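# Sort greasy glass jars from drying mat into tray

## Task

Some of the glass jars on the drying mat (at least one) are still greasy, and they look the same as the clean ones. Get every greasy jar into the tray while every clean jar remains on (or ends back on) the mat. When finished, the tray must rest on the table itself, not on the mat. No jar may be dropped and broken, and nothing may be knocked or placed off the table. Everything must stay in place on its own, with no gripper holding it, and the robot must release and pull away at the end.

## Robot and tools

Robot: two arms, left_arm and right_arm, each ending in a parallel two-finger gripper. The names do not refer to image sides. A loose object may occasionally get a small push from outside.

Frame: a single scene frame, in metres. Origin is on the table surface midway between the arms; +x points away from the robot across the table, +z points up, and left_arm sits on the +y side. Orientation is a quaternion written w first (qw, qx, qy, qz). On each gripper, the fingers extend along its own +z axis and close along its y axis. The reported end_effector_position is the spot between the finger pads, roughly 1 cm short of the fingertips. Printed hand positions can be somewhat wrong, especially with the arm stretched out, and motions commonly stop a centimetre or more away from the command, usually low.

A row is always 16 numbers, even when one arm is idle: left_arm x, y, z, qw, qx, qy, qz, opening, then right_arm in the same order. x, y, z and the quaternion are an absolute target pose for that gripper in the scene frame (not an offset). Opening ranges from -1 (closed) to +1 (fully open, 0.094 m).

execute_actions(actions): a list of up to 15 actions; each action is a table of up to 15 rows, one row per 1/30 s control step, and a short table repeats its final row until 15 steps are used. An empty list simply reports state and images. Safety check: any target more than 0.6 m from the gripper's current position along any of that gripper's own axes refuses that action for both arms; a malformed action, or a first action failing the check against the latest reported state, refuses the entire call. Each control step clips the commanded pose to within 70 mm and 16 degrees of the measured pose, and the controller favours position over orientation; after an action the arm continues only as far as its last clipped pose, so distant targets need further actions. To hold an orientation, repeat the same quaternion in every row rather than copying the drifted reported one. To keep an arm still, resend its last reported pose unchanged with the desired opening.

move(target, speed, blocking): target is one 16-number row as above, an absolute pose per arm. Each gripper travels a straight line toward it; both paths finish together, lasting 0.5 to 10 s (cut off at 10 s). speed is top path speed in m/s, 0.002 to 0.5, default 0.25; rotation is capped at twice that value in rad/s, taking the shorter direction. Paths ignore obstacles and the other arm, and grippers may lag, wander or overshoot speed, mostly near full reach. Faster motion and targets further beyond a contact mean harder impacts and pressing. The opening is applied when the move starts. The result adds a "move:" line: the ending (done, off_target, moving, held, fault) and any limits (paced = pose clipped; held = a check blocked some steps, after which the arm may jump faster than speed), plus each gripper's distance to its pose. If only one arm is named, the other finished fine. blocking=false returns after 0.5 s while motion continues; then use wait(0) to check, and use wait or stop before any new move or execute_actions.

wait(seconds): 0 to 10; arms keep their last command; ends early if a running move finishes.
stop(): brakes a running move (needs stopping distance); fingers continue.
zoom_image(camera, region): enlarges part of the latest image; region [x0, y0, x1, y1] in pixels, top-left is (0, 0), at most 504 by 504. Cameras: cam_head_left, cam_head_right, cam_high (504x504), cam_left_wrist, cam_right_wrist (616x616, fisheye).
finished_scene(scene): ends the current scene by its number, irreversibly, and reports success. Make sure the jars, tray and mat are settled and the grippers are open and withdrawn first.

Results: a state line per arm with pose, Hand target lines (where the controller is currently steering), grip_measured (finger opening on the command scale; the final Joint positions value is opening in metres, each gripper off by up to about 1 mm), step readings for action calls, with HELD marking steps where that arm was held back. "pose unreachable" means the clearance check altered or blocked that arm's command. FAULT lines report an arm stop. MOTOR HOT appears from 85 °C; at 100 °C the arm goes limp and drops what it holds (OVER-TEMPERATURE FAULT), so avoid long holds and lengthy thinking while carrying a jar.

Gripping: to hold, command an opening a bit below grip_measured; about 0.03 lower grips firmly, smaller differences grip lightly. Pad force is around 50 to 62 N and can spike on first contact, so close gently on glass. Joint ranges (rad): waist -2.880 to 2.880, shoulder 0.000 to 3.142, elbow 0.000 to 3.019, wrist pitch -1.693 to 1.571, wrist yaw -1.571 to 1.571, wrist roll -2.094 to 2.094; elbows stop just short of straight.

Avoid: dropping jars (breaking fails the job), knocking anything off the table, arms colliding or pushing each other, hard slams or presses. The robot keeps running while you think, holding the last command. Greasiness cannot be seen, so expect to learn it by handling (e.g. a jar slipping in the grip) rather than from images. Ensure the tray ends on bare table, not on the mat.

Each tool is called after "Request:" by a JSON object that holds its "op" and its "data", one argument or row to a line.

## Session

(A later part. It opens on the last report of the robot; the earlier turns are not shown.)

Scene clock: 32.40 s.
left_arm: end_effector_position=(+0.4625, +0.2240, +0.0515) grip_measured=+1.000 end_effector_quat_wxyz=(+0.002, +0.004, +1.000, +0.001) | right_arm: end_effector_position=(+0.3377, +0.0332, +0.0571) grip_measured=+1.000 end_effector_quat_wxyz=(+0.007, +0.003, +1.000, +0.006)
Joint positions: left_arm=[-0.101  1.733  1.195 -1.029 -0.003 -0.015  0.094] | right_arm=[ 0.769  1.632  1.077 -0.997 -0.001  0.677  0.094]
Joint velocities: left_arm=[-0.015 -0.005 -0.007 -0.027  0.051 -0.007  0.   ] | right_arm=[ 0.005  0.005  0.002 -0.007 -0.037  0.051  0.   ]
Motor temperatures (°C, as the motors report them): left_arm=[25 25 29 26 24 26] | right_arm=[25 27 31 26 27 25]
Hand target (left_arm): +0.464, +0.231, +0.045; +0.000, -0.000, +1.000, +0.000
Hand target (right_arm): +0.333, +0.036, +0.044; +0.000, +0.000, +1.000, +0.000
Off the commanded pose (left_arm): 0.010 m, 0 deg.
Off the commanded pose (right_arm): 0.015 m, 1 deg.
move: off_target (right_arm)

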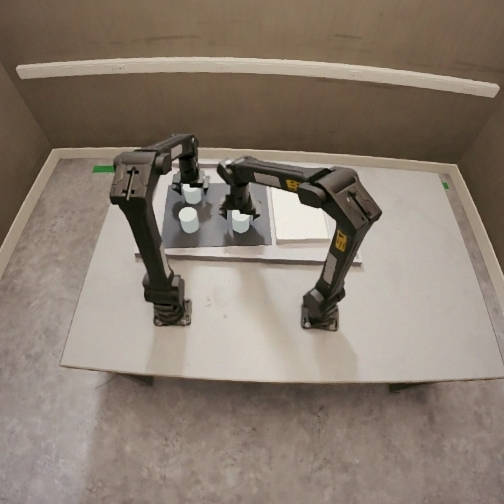

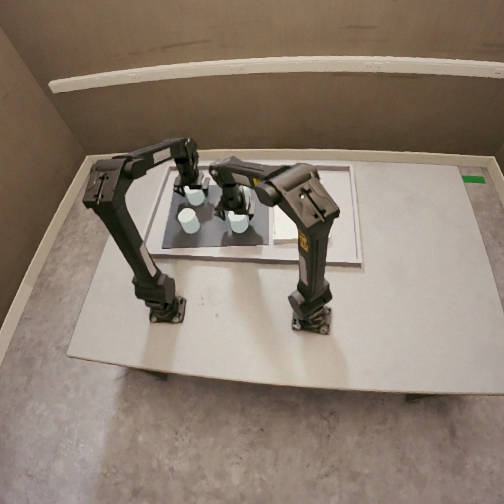

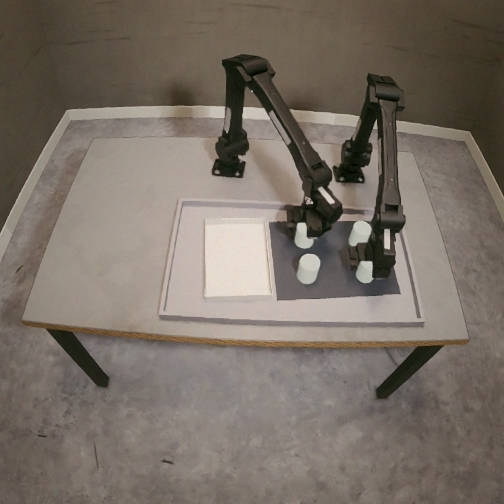

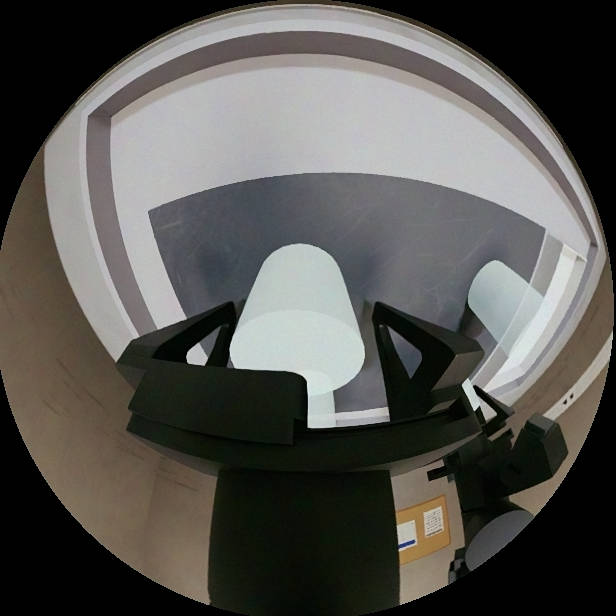

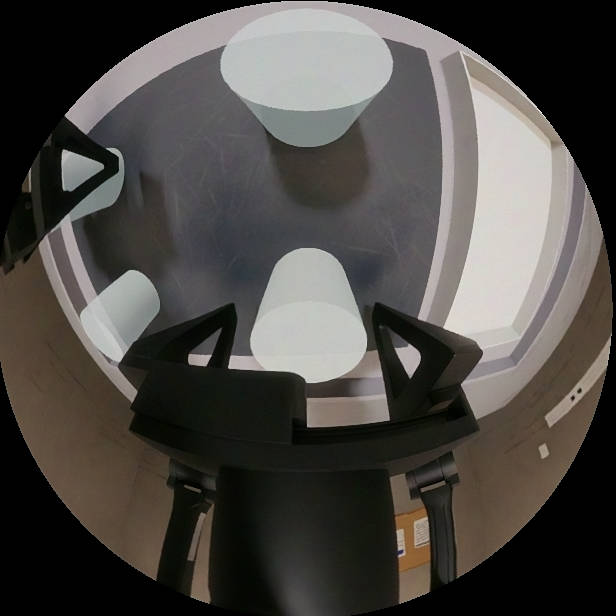

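Request:
{"op": "move", "data": {
  "target": [0.457,0.235,0.04,0,0,1,0,0.6,0.326,0.031,0.031,0,0,1,0,0.7],
  "speed": 0.03
}}

Scene clock: 33.73 s.
left_arm: end_effector_position=(+0.4552, +0.2283, +0.0428) grip_measured=+0.602 end_effector_quat_wxyz=(-0.002, +0.004, +1.000, +0.001) | right_arm: end_effector_position=(+0.3314, +0.0285, +0.0449) grip_measured=+0.702 end_effector_quat_wxyz=(+0.007, +0.003, +1.000, +0.007)
Joint positions: left_arm=[-0.093  1.733  1.168 -1.011 -0.003 -0.007  0.075] | right_arm=[ 0.769  1.632  1.039 -0.958 -0.001  0.677  0.08 ]
Joint velocities: left_arm=[-0.005  0.005 -0.012  0.022 -0.037  0.007 -0.001] | right_arm=[-0.005 -0.015 -0.007 -0.002 -0.007 -0.066 -0.001]
Motor temperatures (°C, as the motors report them): left_arm=[25 25 29 26 24 26] | right_arm=[25 27 31 26 27 25]
Hand target (left_arm): +0.457, +0.235, +0.040; -0.000, +0.000, +1.000, +0.000
Hand target (right_arm): +0.326, +0.031, +0.031; +0.000, -0.000, +1.000, -0.000
Off the commanded pose (left_arm): 0.007 m, 1 deg.
Off the commanded pose (right_arm): 0.015 m, 1 deg.
move: off_target (right_arm)

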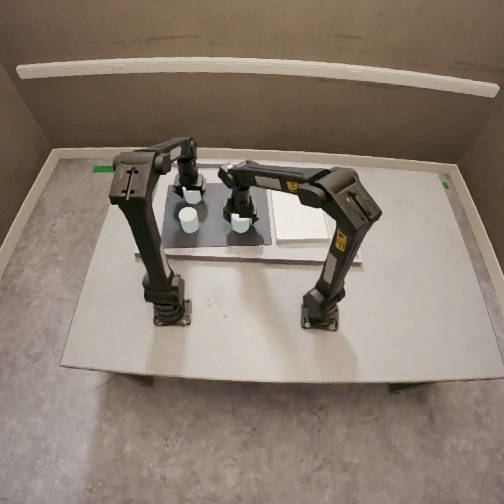

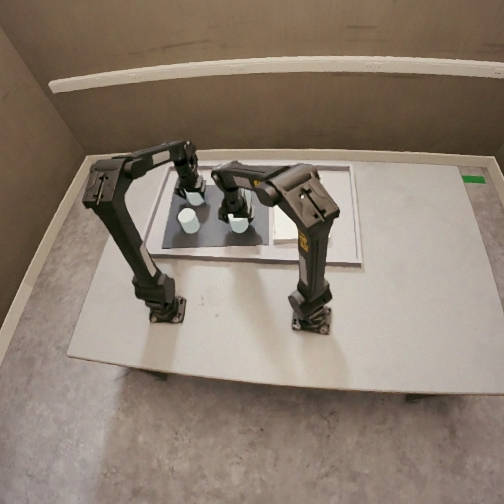

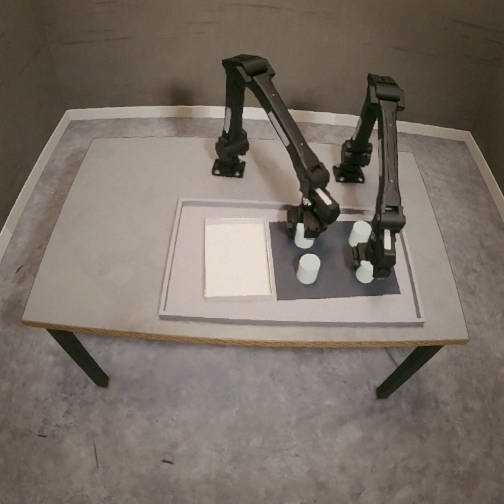

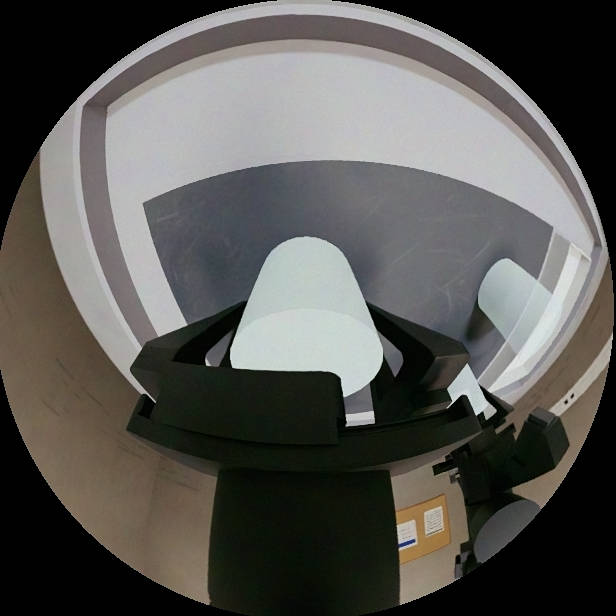

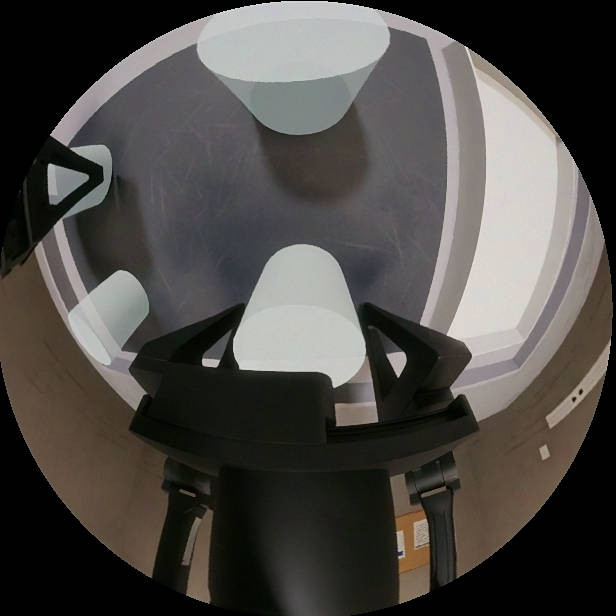

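Request:
{"op": "execute_actions", "data": {
  "actions": [
    [[0.457,0.235,0.04,0,0,1,0,0.55,0.32,0.033,0.031,0,0,1,0,0.62],[0.457,0.235,0.04,0,0,1,0,0.5,0.32,0.033,0.031,0,0,1,0,0.55],[0.457,0.235,0.04,0,0,1,0,0.45,0.32,0.033,0.031,0,0,1,0,0.5],[0.457,0.235,0.04,0,0,1,0,0.42,0.32,0.033,0.031,0,0,1,0,0.45],[0.457,0.235,0.04,0,0,1,0,0.40,0.32,0.033,0.031,0,0,1,0,0.42],[0.457,0.235,0.04,0,0,1,0,0.38,0.32,0.033,0.031,0,0,1,0,0.40],[0.457,0.235,0.04,0,0,1,0,0.37,0.32,0.033,0.031,0,0,1,0,0.38],[0.457,0.235,0.04,0,0,1,0,0.36,0.32,0.033,0.031,0,0,1,0,0.37],[0.457,0.235,0.04,0,0,1,0,0.35,0.32,0.033,0.031,0,0,1,0,0.36],[0.457,0.235,0.04,0,0,1,0,0.34,0.32,0.033,0.031,0,0,1,0,0.35],[0.457,0.235,0.04,0,0,1,0,0.33,0.32,0.033,0.031,0,0,1,0,0.34],[0.457,0.235,0.04,0,0,1,0,0.33,0.32,0.033,0.031,0,0,1,0,0.33]],
    [[0.457,0.235,0.04,0,0,1,0,0.32,0.32,0.033,0.031,0,0,1,0,0.32],[0.457,0.235,0.04,0,0,1,0,0.315,0.32,0.033,0.031,0,0,1,0,0.315],[0.457,0.235,0.04,0,0,1,0,0.308,0.32,0.033,0.031,0,0,1,0,0.308]]
  ]
}}

Scene clock: 34.90 s.
left_arm: end_effector_position=(+0.4552, +0.2282, +0.0428) grip_measured=+0.319 end_effector_quat_wxyz=(-0.002, +0.004, +1.000, +0.001) | right_arm: end_effector_position=(+0.3239, +0.0309, +0.0414) grip_measured=+0.319 end_effector_quat_wxyz=(+0.004, +0.001, +1.000, +0.004)
Joint positions: left_arm=[-0.093  1.733  1.168 -1.011 -0.002 -0.006  0.062] | right_arm=[ 0.785  1.632  1.028 -0.955 -0.001  0.688  0.062]
Joint velocities: left_arm=[-0.015 -0.005  0.012  0.002 -0.007  0.037 -0.001] | right_arm=[ 0.005  0.005  0.007 -0.017 -0.022 -0.007 -0.   ]
Motor temperatures (°C, as the motors report them): left_arm=[25 26 29 26 24 26] | right_arm=[25 27 30 26 27 25]
Hand target (left_arm): +0.457, +0.235, +0.040; -0.000, -0.000, +1.000, +0.000
Hand target (right_arm): +0.320, +0.033, +0.031; +0.000, -0.000, +1.000, -0.000
Off the commanded pose (left_arm): 0.008 m, 1 deg.
Off the commanded pose (right_arm): 0.011 m, 1 deg.
Step readings (end_effector_position; steps 1 to 15: 1st action; 16 to 30: 2nd action):
0: left_arm (+0.4552, +0.2283, +0.0428) | right_arm (+0.3314, +0.0285, +0.0449)
1: left_arm (+0.4552, +0.2283, +0.0428) | right_arm (+0.3311, +0.0285, +0.0445)
2: left_arm (+0.4552, +0.2283, +0.0428) | right_arm (+0.3302, +0.0287, +0.0439)
4: left_arm (+0.4552, +0.2283, +0.0428) | right_arm (+0.3274, +0.0291, +0.0425)
8: left_arm (+0.4552, +0.2282, +0.0428) | right_arm (+0.3240, +0.0308, +0.0414)
15: left_arm (+0.4552, +0.2282, +0.0428) | right_arm (+0.3239, +0.0309, +0.0414)
16: left_arm (+0.4552, +0.2282, +0.0428) | right_arm (+0.3239, +0.0309, +0.0414)
17: left_arm (+0.4552, +0.2282, +0.0428) | right_arm (+0.3239, +0.0309, +0.0414)
19: left_arm (+0.4552, +0.2282, +0.0428) | right_arm (+0.3239, +0.0309, +0.0414)
23: left_arm (+0.4552, +0.2282, +0.0428) | right_arm (+0.3239, +0.0309, +0.0414)
30: end_effector_position above

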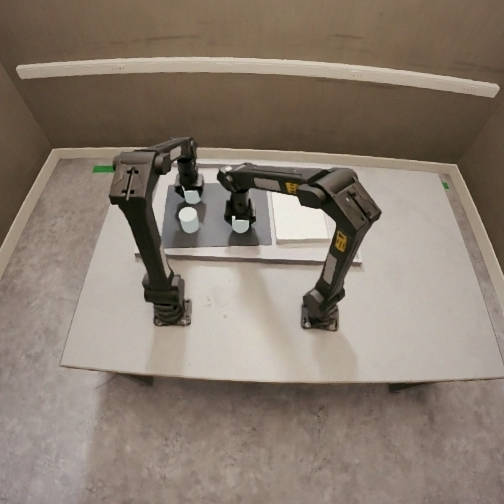

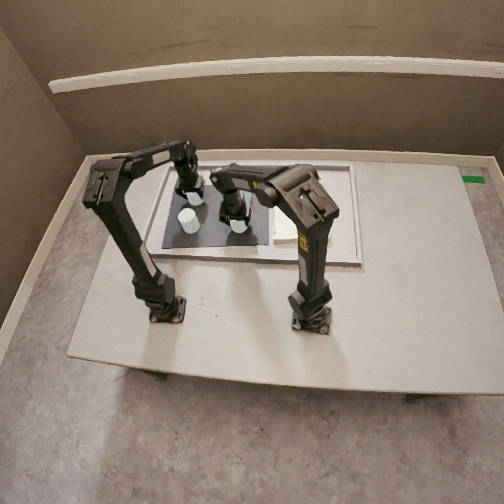

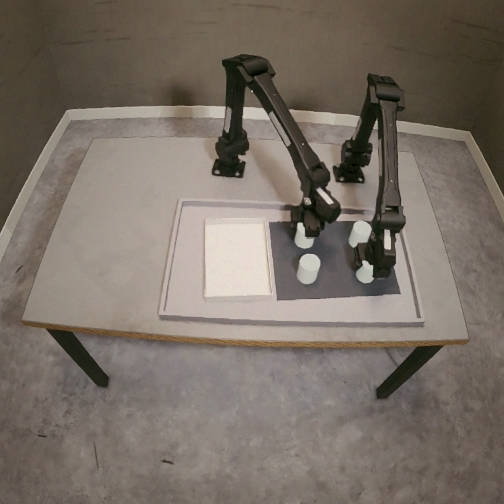

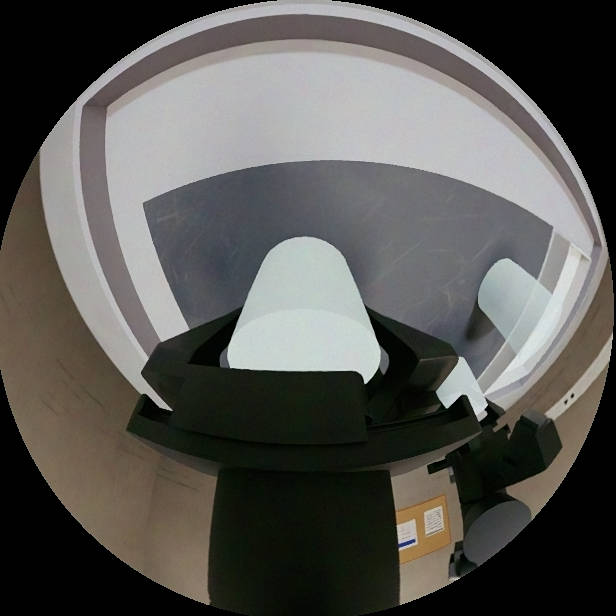

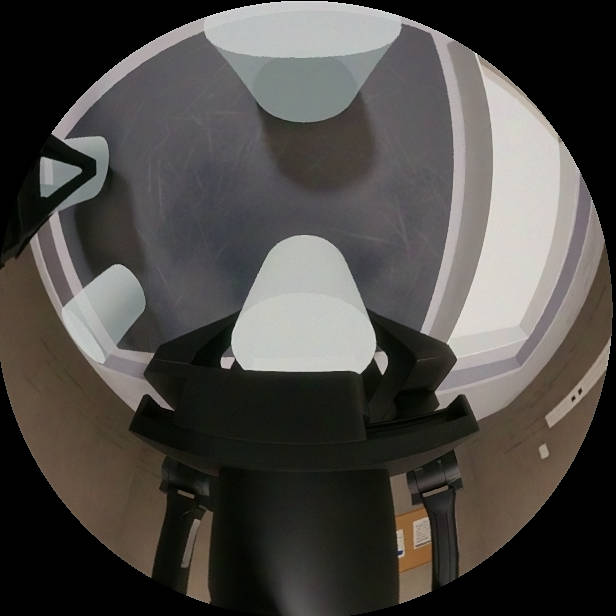

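Request:
{"op": "move", "data": {
  "target": [0.47,0.233,0.078,0,0,1,0,0.308,0.335,0.043,0.075,0,0,1,0,0.308],
  "speed": 0.03
}}

Scene clock: 36.53 s.
left_arm: end_effector_position=(+0.4477, +0.2283, +0.0530) grip_measured=+0.319 end_effector_quat_wxyz=(-0.030, +0.004, +1.000, +0.001) | right_arm: end_effector_position=(+0.3229, +0.0301, +0.0576) grip_measured=+0.319 end_effector_quat_wxyz=(-0.014, +0.001, +1.000, -0.011)
Joint positions: left_arm=[-0.093  1.733  1.198 -1.096 -0.002 -0.006  0.062] | right_arm=[ 0.785  1.632  1.078 -1.053 -0.001  0.688  0.062]
Joint velocities: left_arm=[-0.015 -0.005 -0.012 -0.017  0.007 -0.051 -0.   ] | right_arm=[ 0.015 -0.015 -0.017 -0.037 -0.037 -0.037 -0.   ]
Motor temperatures (°C, as the motors report them): left_arm=[25 26 30 26 24 26] | right_arm=[25 27 31 26 27 25]
Hand target (left_arm): +0.468, +0.233, +0.079; +0.000, +0.000, +1.000, +0.000
Hand target (right_arm): +0.334, +0.042, +0.075; +0.000, -0.000, +1.000, +0.000
Off the commanded pose (left_arm): 0.034 m, 3 deg.
Off the commanded pose (right_arm): 0.025 m, 2 deg.
move: off_target (left_arm, right_arm)

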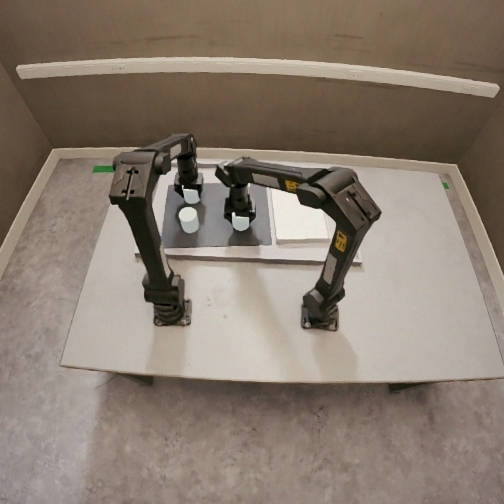

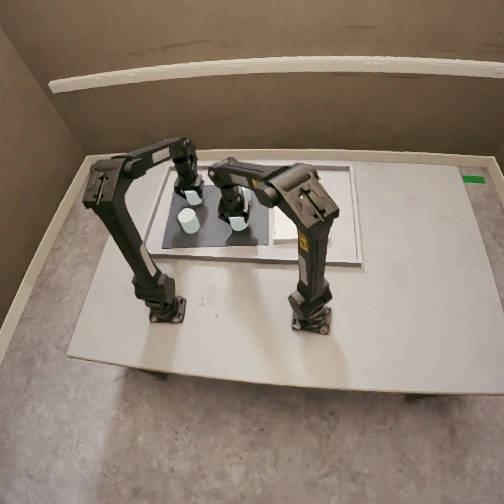

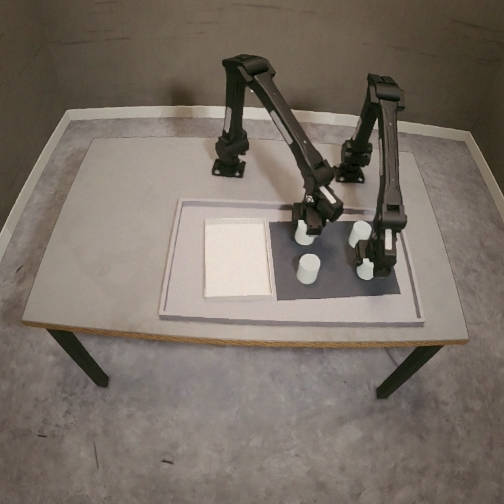

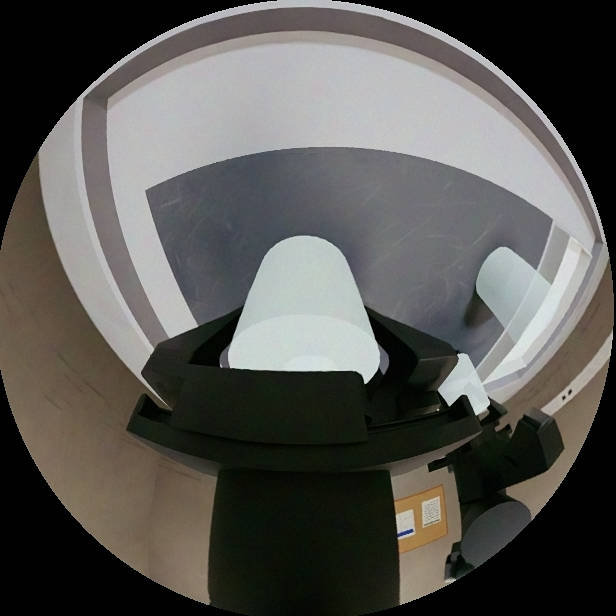

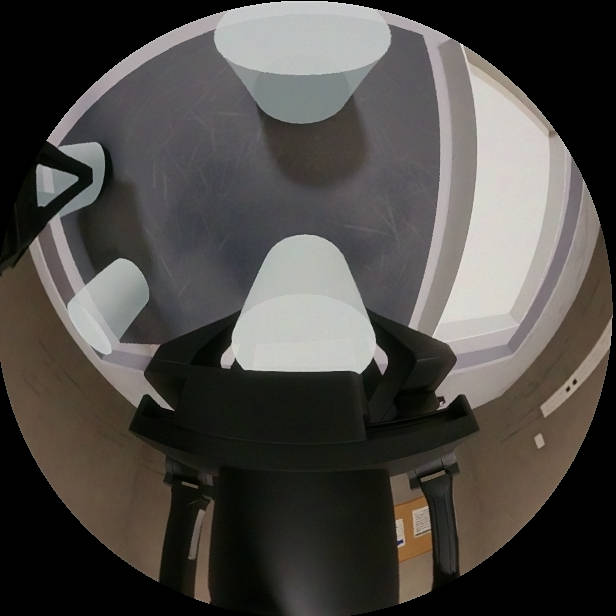

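Request:
{"op": "move", "data": {
  "target": [0.457,0.233,0.04,0,0,1,0,0.308,0.322,0.033,0.031,0,0,1,0,0.308],
  "speed": 0.03
}}

Request:
{"op": "move", "data": {
  "target": [0.47,0.233,0.078,0,0,1,0,0.315,0.335,0.043,0.075,0,0,1,0,0.315],
  "speed": 0.03
}}

Scene clock: 37.97 s.
left_arm: end_effector_position=(+0.4543, +0.2282, +0.0428) grip_measured=+0.319 end_effector_quat_wxyz=(-0.004, +0.004, +1.000, +0.001) | right_arm: end_effector_position=(+0.3244, +0.0314, +0.0422) grip_measured=+0.319 end_effector_quat_wxyz=(+0.004, +0.001, +1.000, +0.004)
Joint positions: left_arm=[-0.093  1.733  1.168 -1.014 -0.002 -0.006  0.062] | right_arm=[ 0.785  1.632  1.031 -0.957 -0.001  0.688  0.062]
Joint velocities: left_arm=[ 0.005 -0.005  0.012  0.007 -0.081 -0.037 -0.001] | right_arm=[-0.015 -0.005  0.007  0.012  0.037 -0.007  0.   ]
Motor temperatures (°C, as the motors report them): left_arm=[25 26 30 26 24 26] | right_arm=[25 27 31 26 27 25]
Hand target (left_arm): +0.457, +0.233, +0.040; -0.000, +0.000, +1.000, +0.001
Hand target (right_arm): +0.322, +0.033, +0.031; -0.000, +0.000, +1.000, +0.000
Off the commanded pose (left_arm): 0.006 m, 1 deg.
Off the commanded pose (right_arm): 0.012 m, 1 deg.
move: off_target (right_arm)

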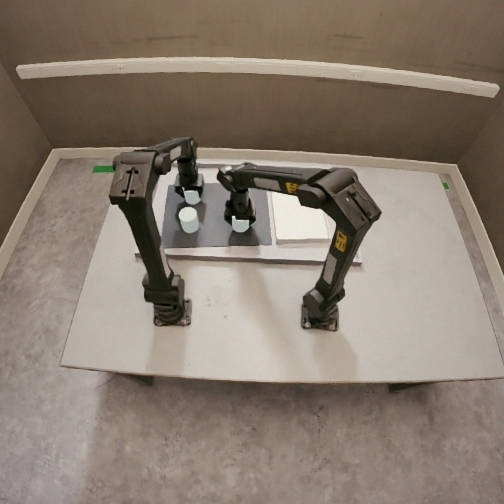

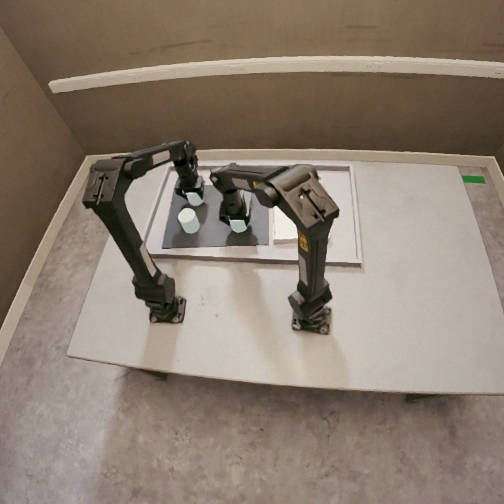

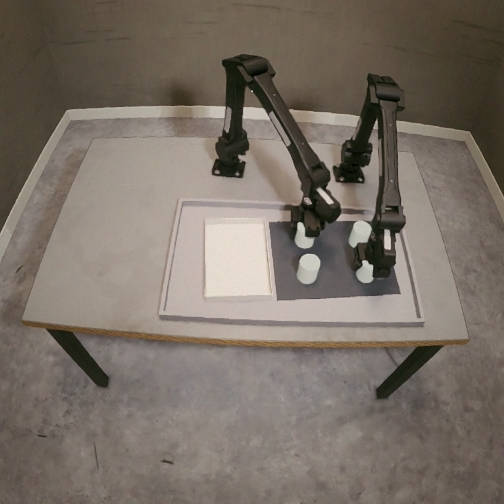

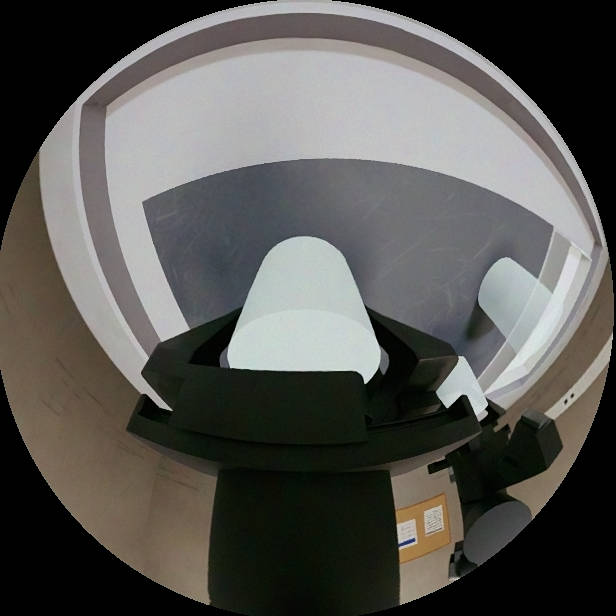

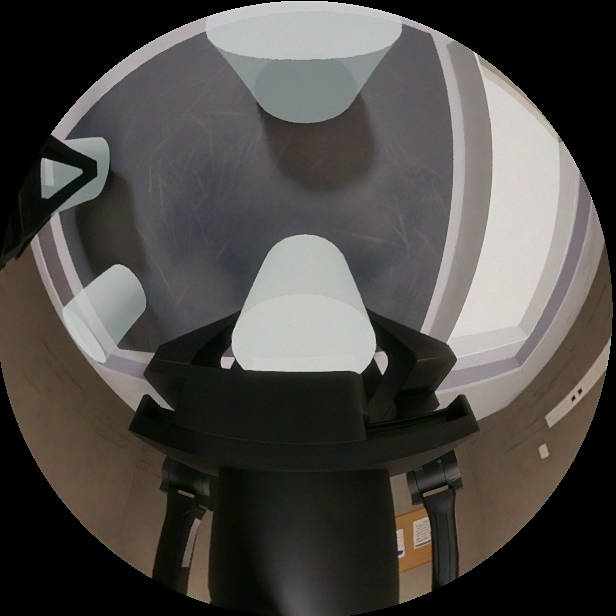

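Scene clock: 39.53 s.
left_arm: end_effector_position=(+0.4477, +0.2283, +0.0530) grip_measured=+0.320 end_effector_quat_wxyz=(-0.030, +0.004, +1.000, +0.001) | right_arm: end_effector_position=(+0.3228, +0.0301, +0.0575) grip_measured=+0.321 end_effector_quat_wxyz=(-0.014, +0.001, +1.000, -0.011)
Joint positions: left_arm=[-0.093  1.733  1.198 -1.096 -0.002 -0.006  0.062] | right_arm=[ 0.785  1.632  1.078 -1.053 -0.001  0.688  0.062]
Joint velocities: left_arm=[ 0.005 -0.005 -0.007 -0.017  0.066  0.007 -0.   ] | right_arm=[-0.015  0.005  0.002 -0.032 -0.037 -0.066  0.001]
Motor temperatures (°C, as the motors report them): left_arm=[25 26 30 26 24 26] | right_arm=[25 27 31 26 27 25]
Hand target (left_arm): +0.468, +0.233, +0.079; +0.000, +0.000, +1.000, +0.000
Hand target (right_arm): +0.334, +0.042, +0.075; +0.000, -0.000, +1.000, +0.000
Off the commanded pose (left_arm): 0.034 m, 3 deg.
Off the commanded pose (right_arm): 0.025 m, 2 deg.
move: off_target (left_arm, right_arm)

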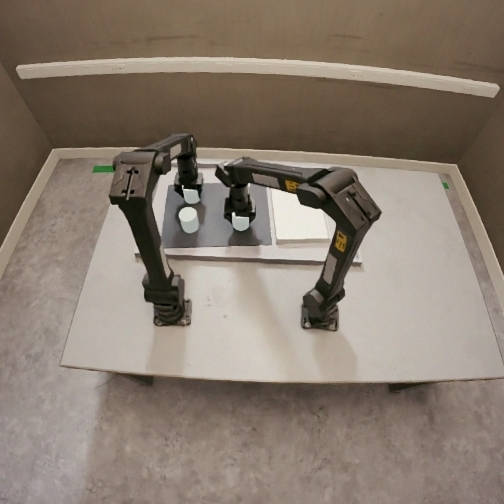

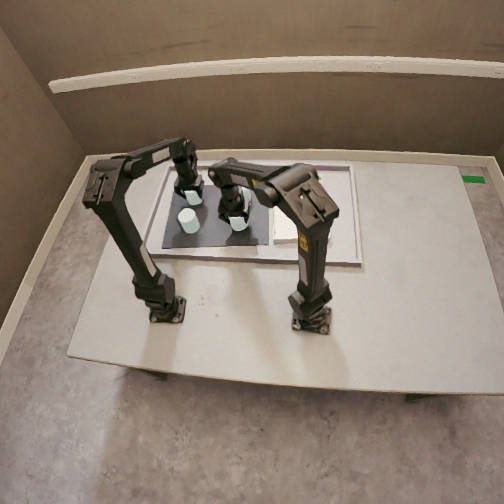

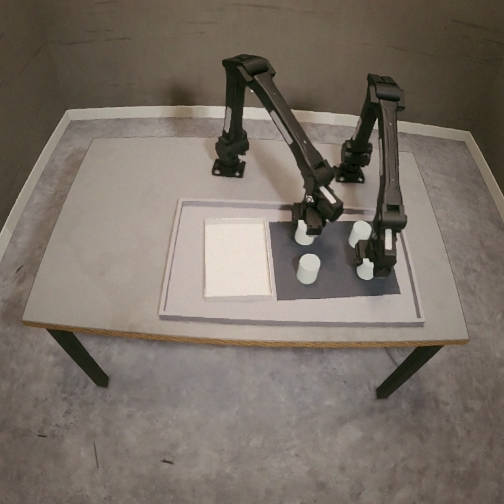

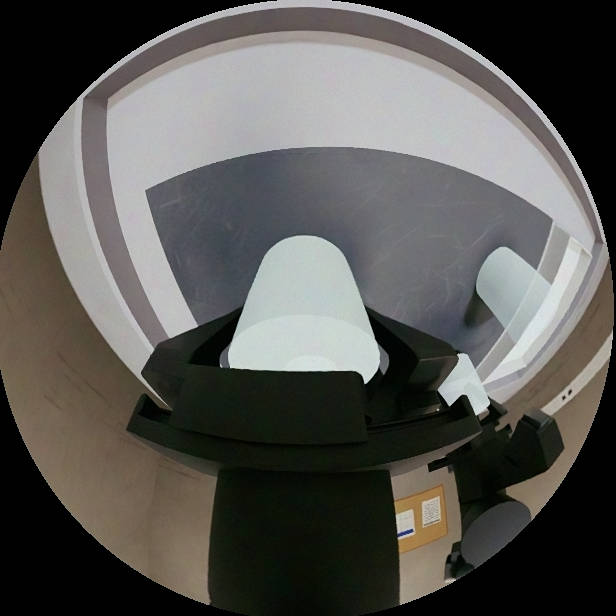

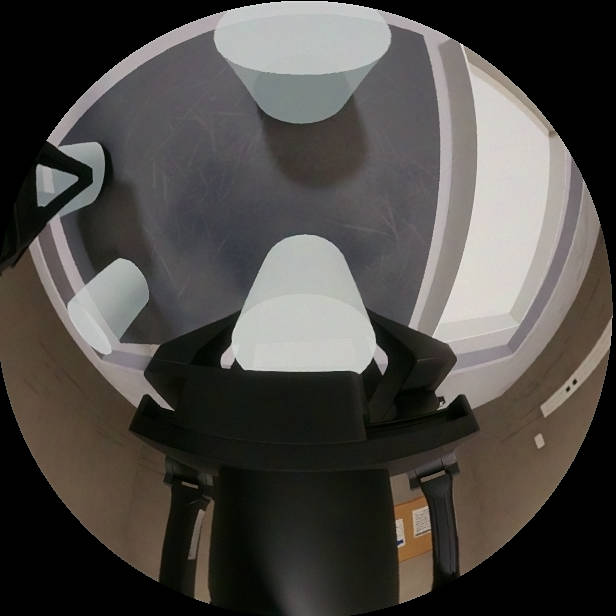

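Request:
{"op": "move", "data": {
  "target": [0.457,0.233,0.04,0,0,1,0,0.315,0.322,0.033,0.031,0,0,1,0,0.315],
  "speed": 0.03
}}

Request:
{"op": "move", "data": {
  "target": [0.47,0.233,0.078,0,0,1,0,0.3185,0.335,0.043,0.075,0,0,1,0,0.3195],
  "speed": 0.03
}}

Scene clock: 40.90 s.
left_arm: end_effector_position=(+0.4543, +0.2282, +0.0428) grip_measured=+0.320 end_effector_quat_wxyz=(-0.004, +0.004, +1.000, +0.001) | right_arm: end_effector_position=(+0.3244, +0.0314, +0.0422) grip_measured=+0.321 end_effector_quat_wxyz=(+0.004, +0.001, +1.000, +0.004)
Joint positions: left_arm=[-0.093  1.733  1.168 -1.014 -0.002 -0.006  0.062] | right_arm=[ 0.785  1.632  1.031 -0.957 -0.001  0.688  0.062]
Joint velocities: left_arm=[ 0.005 -0.015 -0.002 -0.002 -0.081 -0.037  0.001] | right_arm=[-0.005 -0.005 -0.007  0.017 -0.125 -0.007  0.   ]
Motor temperatures (°C, as the motors report them): left_arm=[25 26 30 26 24 26] | right_arm=[25 27 31 26 27 25]
Hand target (left_arm): +0.457, +0.233, +0.040; -0.000, +0.000, +1.000, +0.001
Hand target (right_arm): +0.322, +0.033, +0.031; -0.000, +0.000, +1.000, +0.000
Off the commanded pose (left_arm): 0.006 m, 1 deg.
Off the commanded pose (right_arm): 0.012 m, 1 deg.
move: off_target (right_arm)

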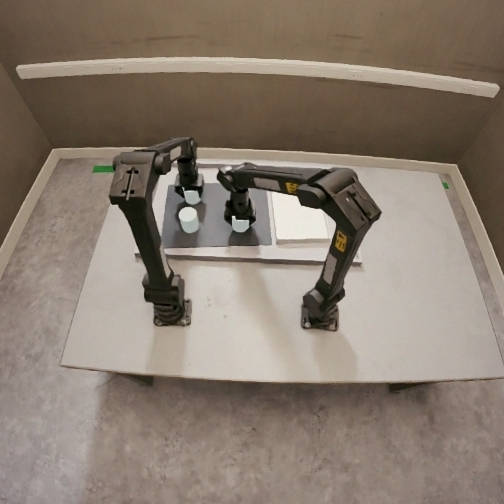

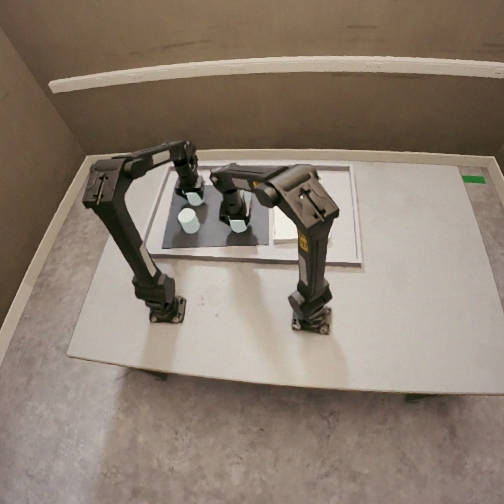

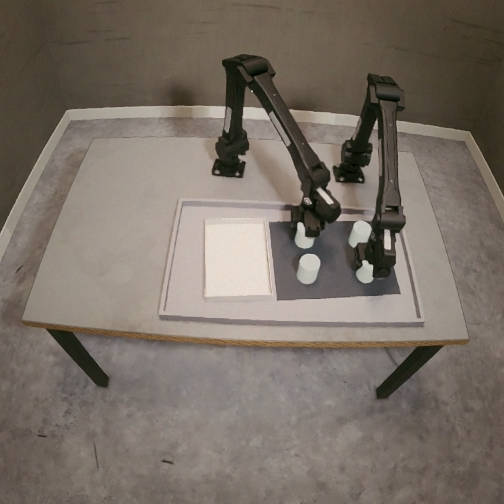

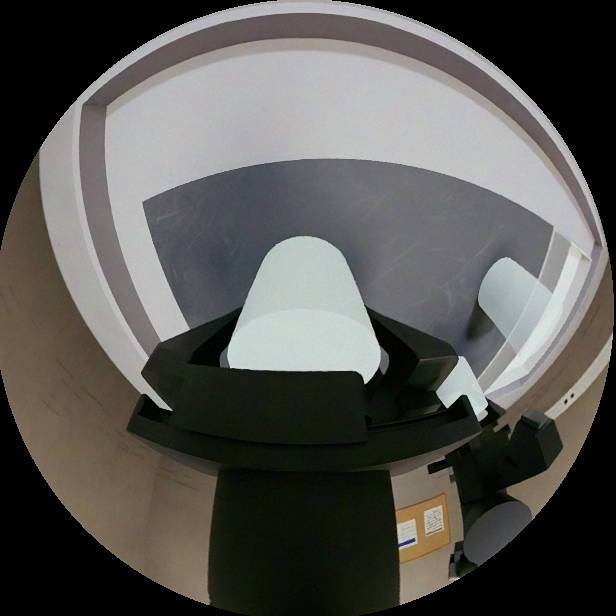

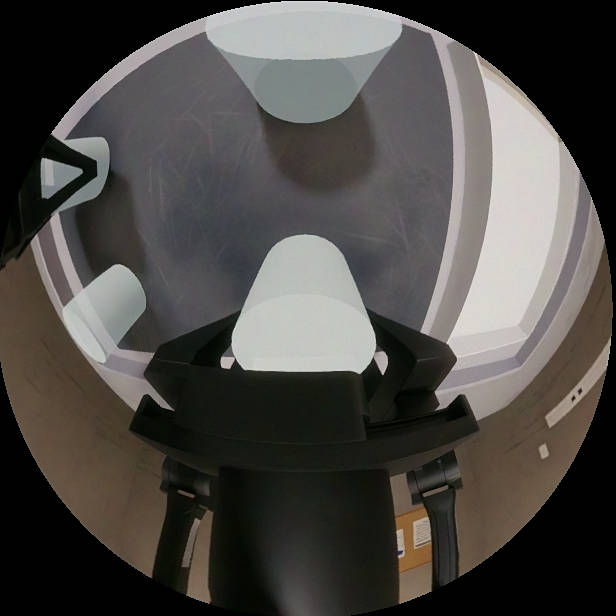

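Scene clock: 42.47 s.
left_arm: end_effector_position=(+0.4477, +0.2283, +0.0529) grip_measured=+0.323 end_effector_quat_wxyz=(-0.030, +0.004, +1.000, +0.001) | right_arm: end_effector_position=(+0.3229, +0.0301, +0.0575) grip_measured=+0.324 end_effector_quat_wxyz=(-0.014, +0.001, +1.000, -0.011)
Joint positions: left_arm=[-0.093  1.733  1.198 -1.095 -0.002 -0.006  0.062] | right_arm=[ 0.785  1.632  1.078 -1.053 -0.001  0.688  0.062]
Joint velocities: left_arm=[-0.005 -0.015  0.002 -0.007 -0.051  0.022  0.   ] | right_arm=[ 0.005 -0.005 -0.007 -0.002 -0.066 -0.022  0.001]
Motor temperatures (°C, as the motors report them): left_arm=[25 26 30 26 24 26] | right_arm=[25 27 31 26 27 25]
Hand target (left_arm): +0.468, +0.233, +0.079; +0.000, +0.000, +1.000, +0.000
Hand target (right_arm): +0.334, +0.042, +0.075; +0.000, -0.000, +1.000, +0.000
Off the commanded pose (left_arm): 0.034 m, 3 deg.
Off the commanded pose (right_arm): 0.025 m, 2 deg.
move: off_target (left_arm, right_arm)

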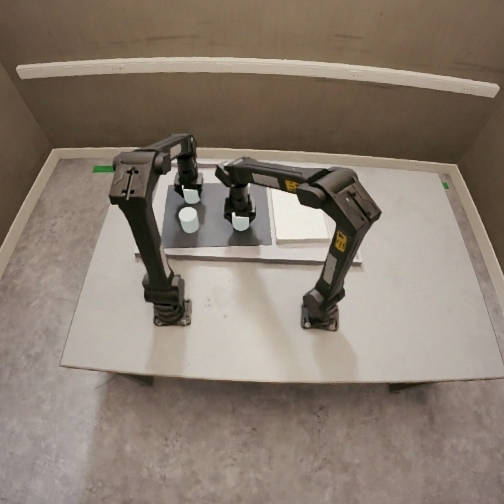

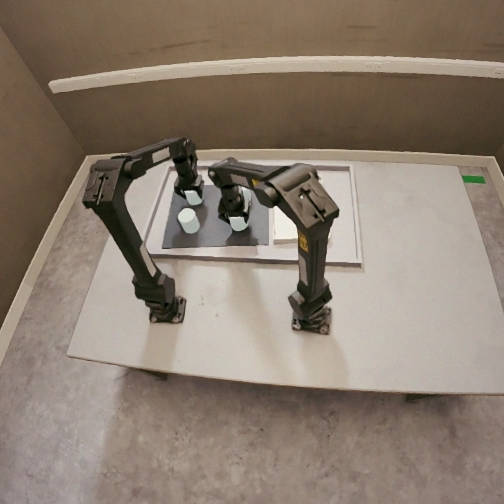

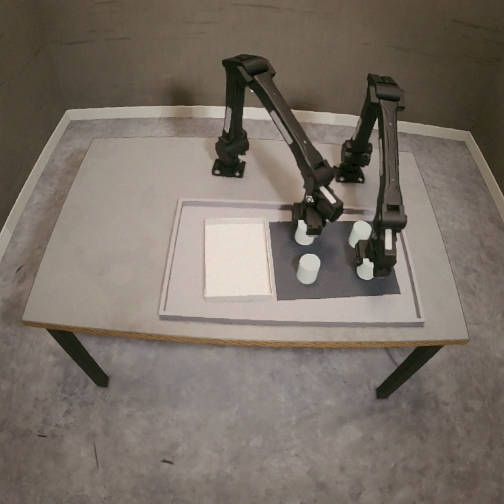

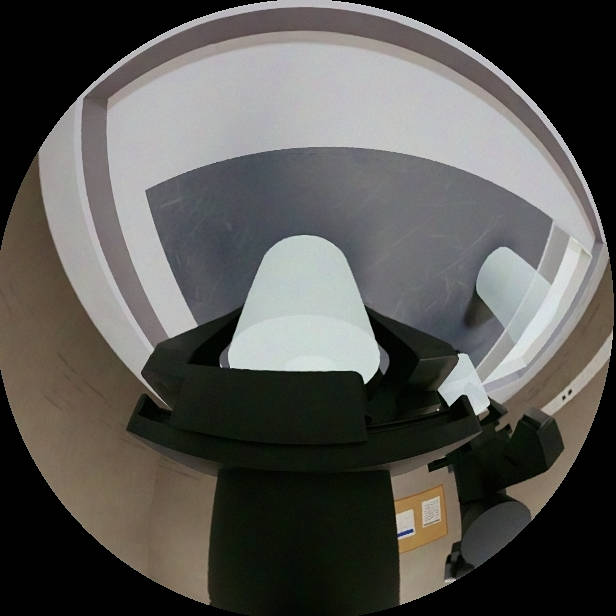

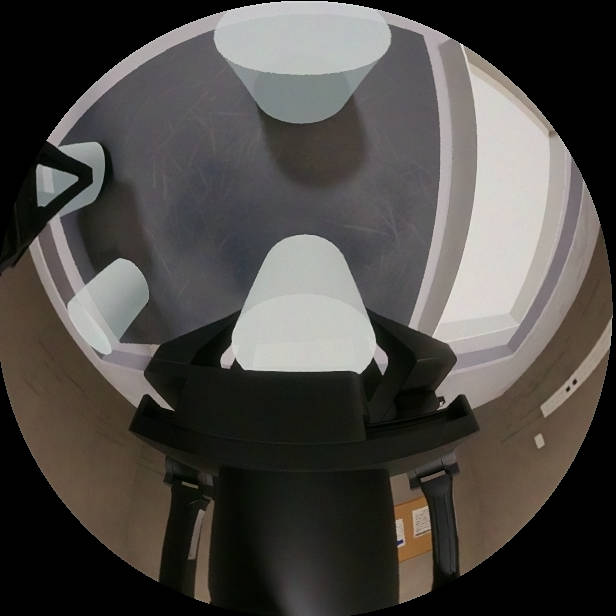

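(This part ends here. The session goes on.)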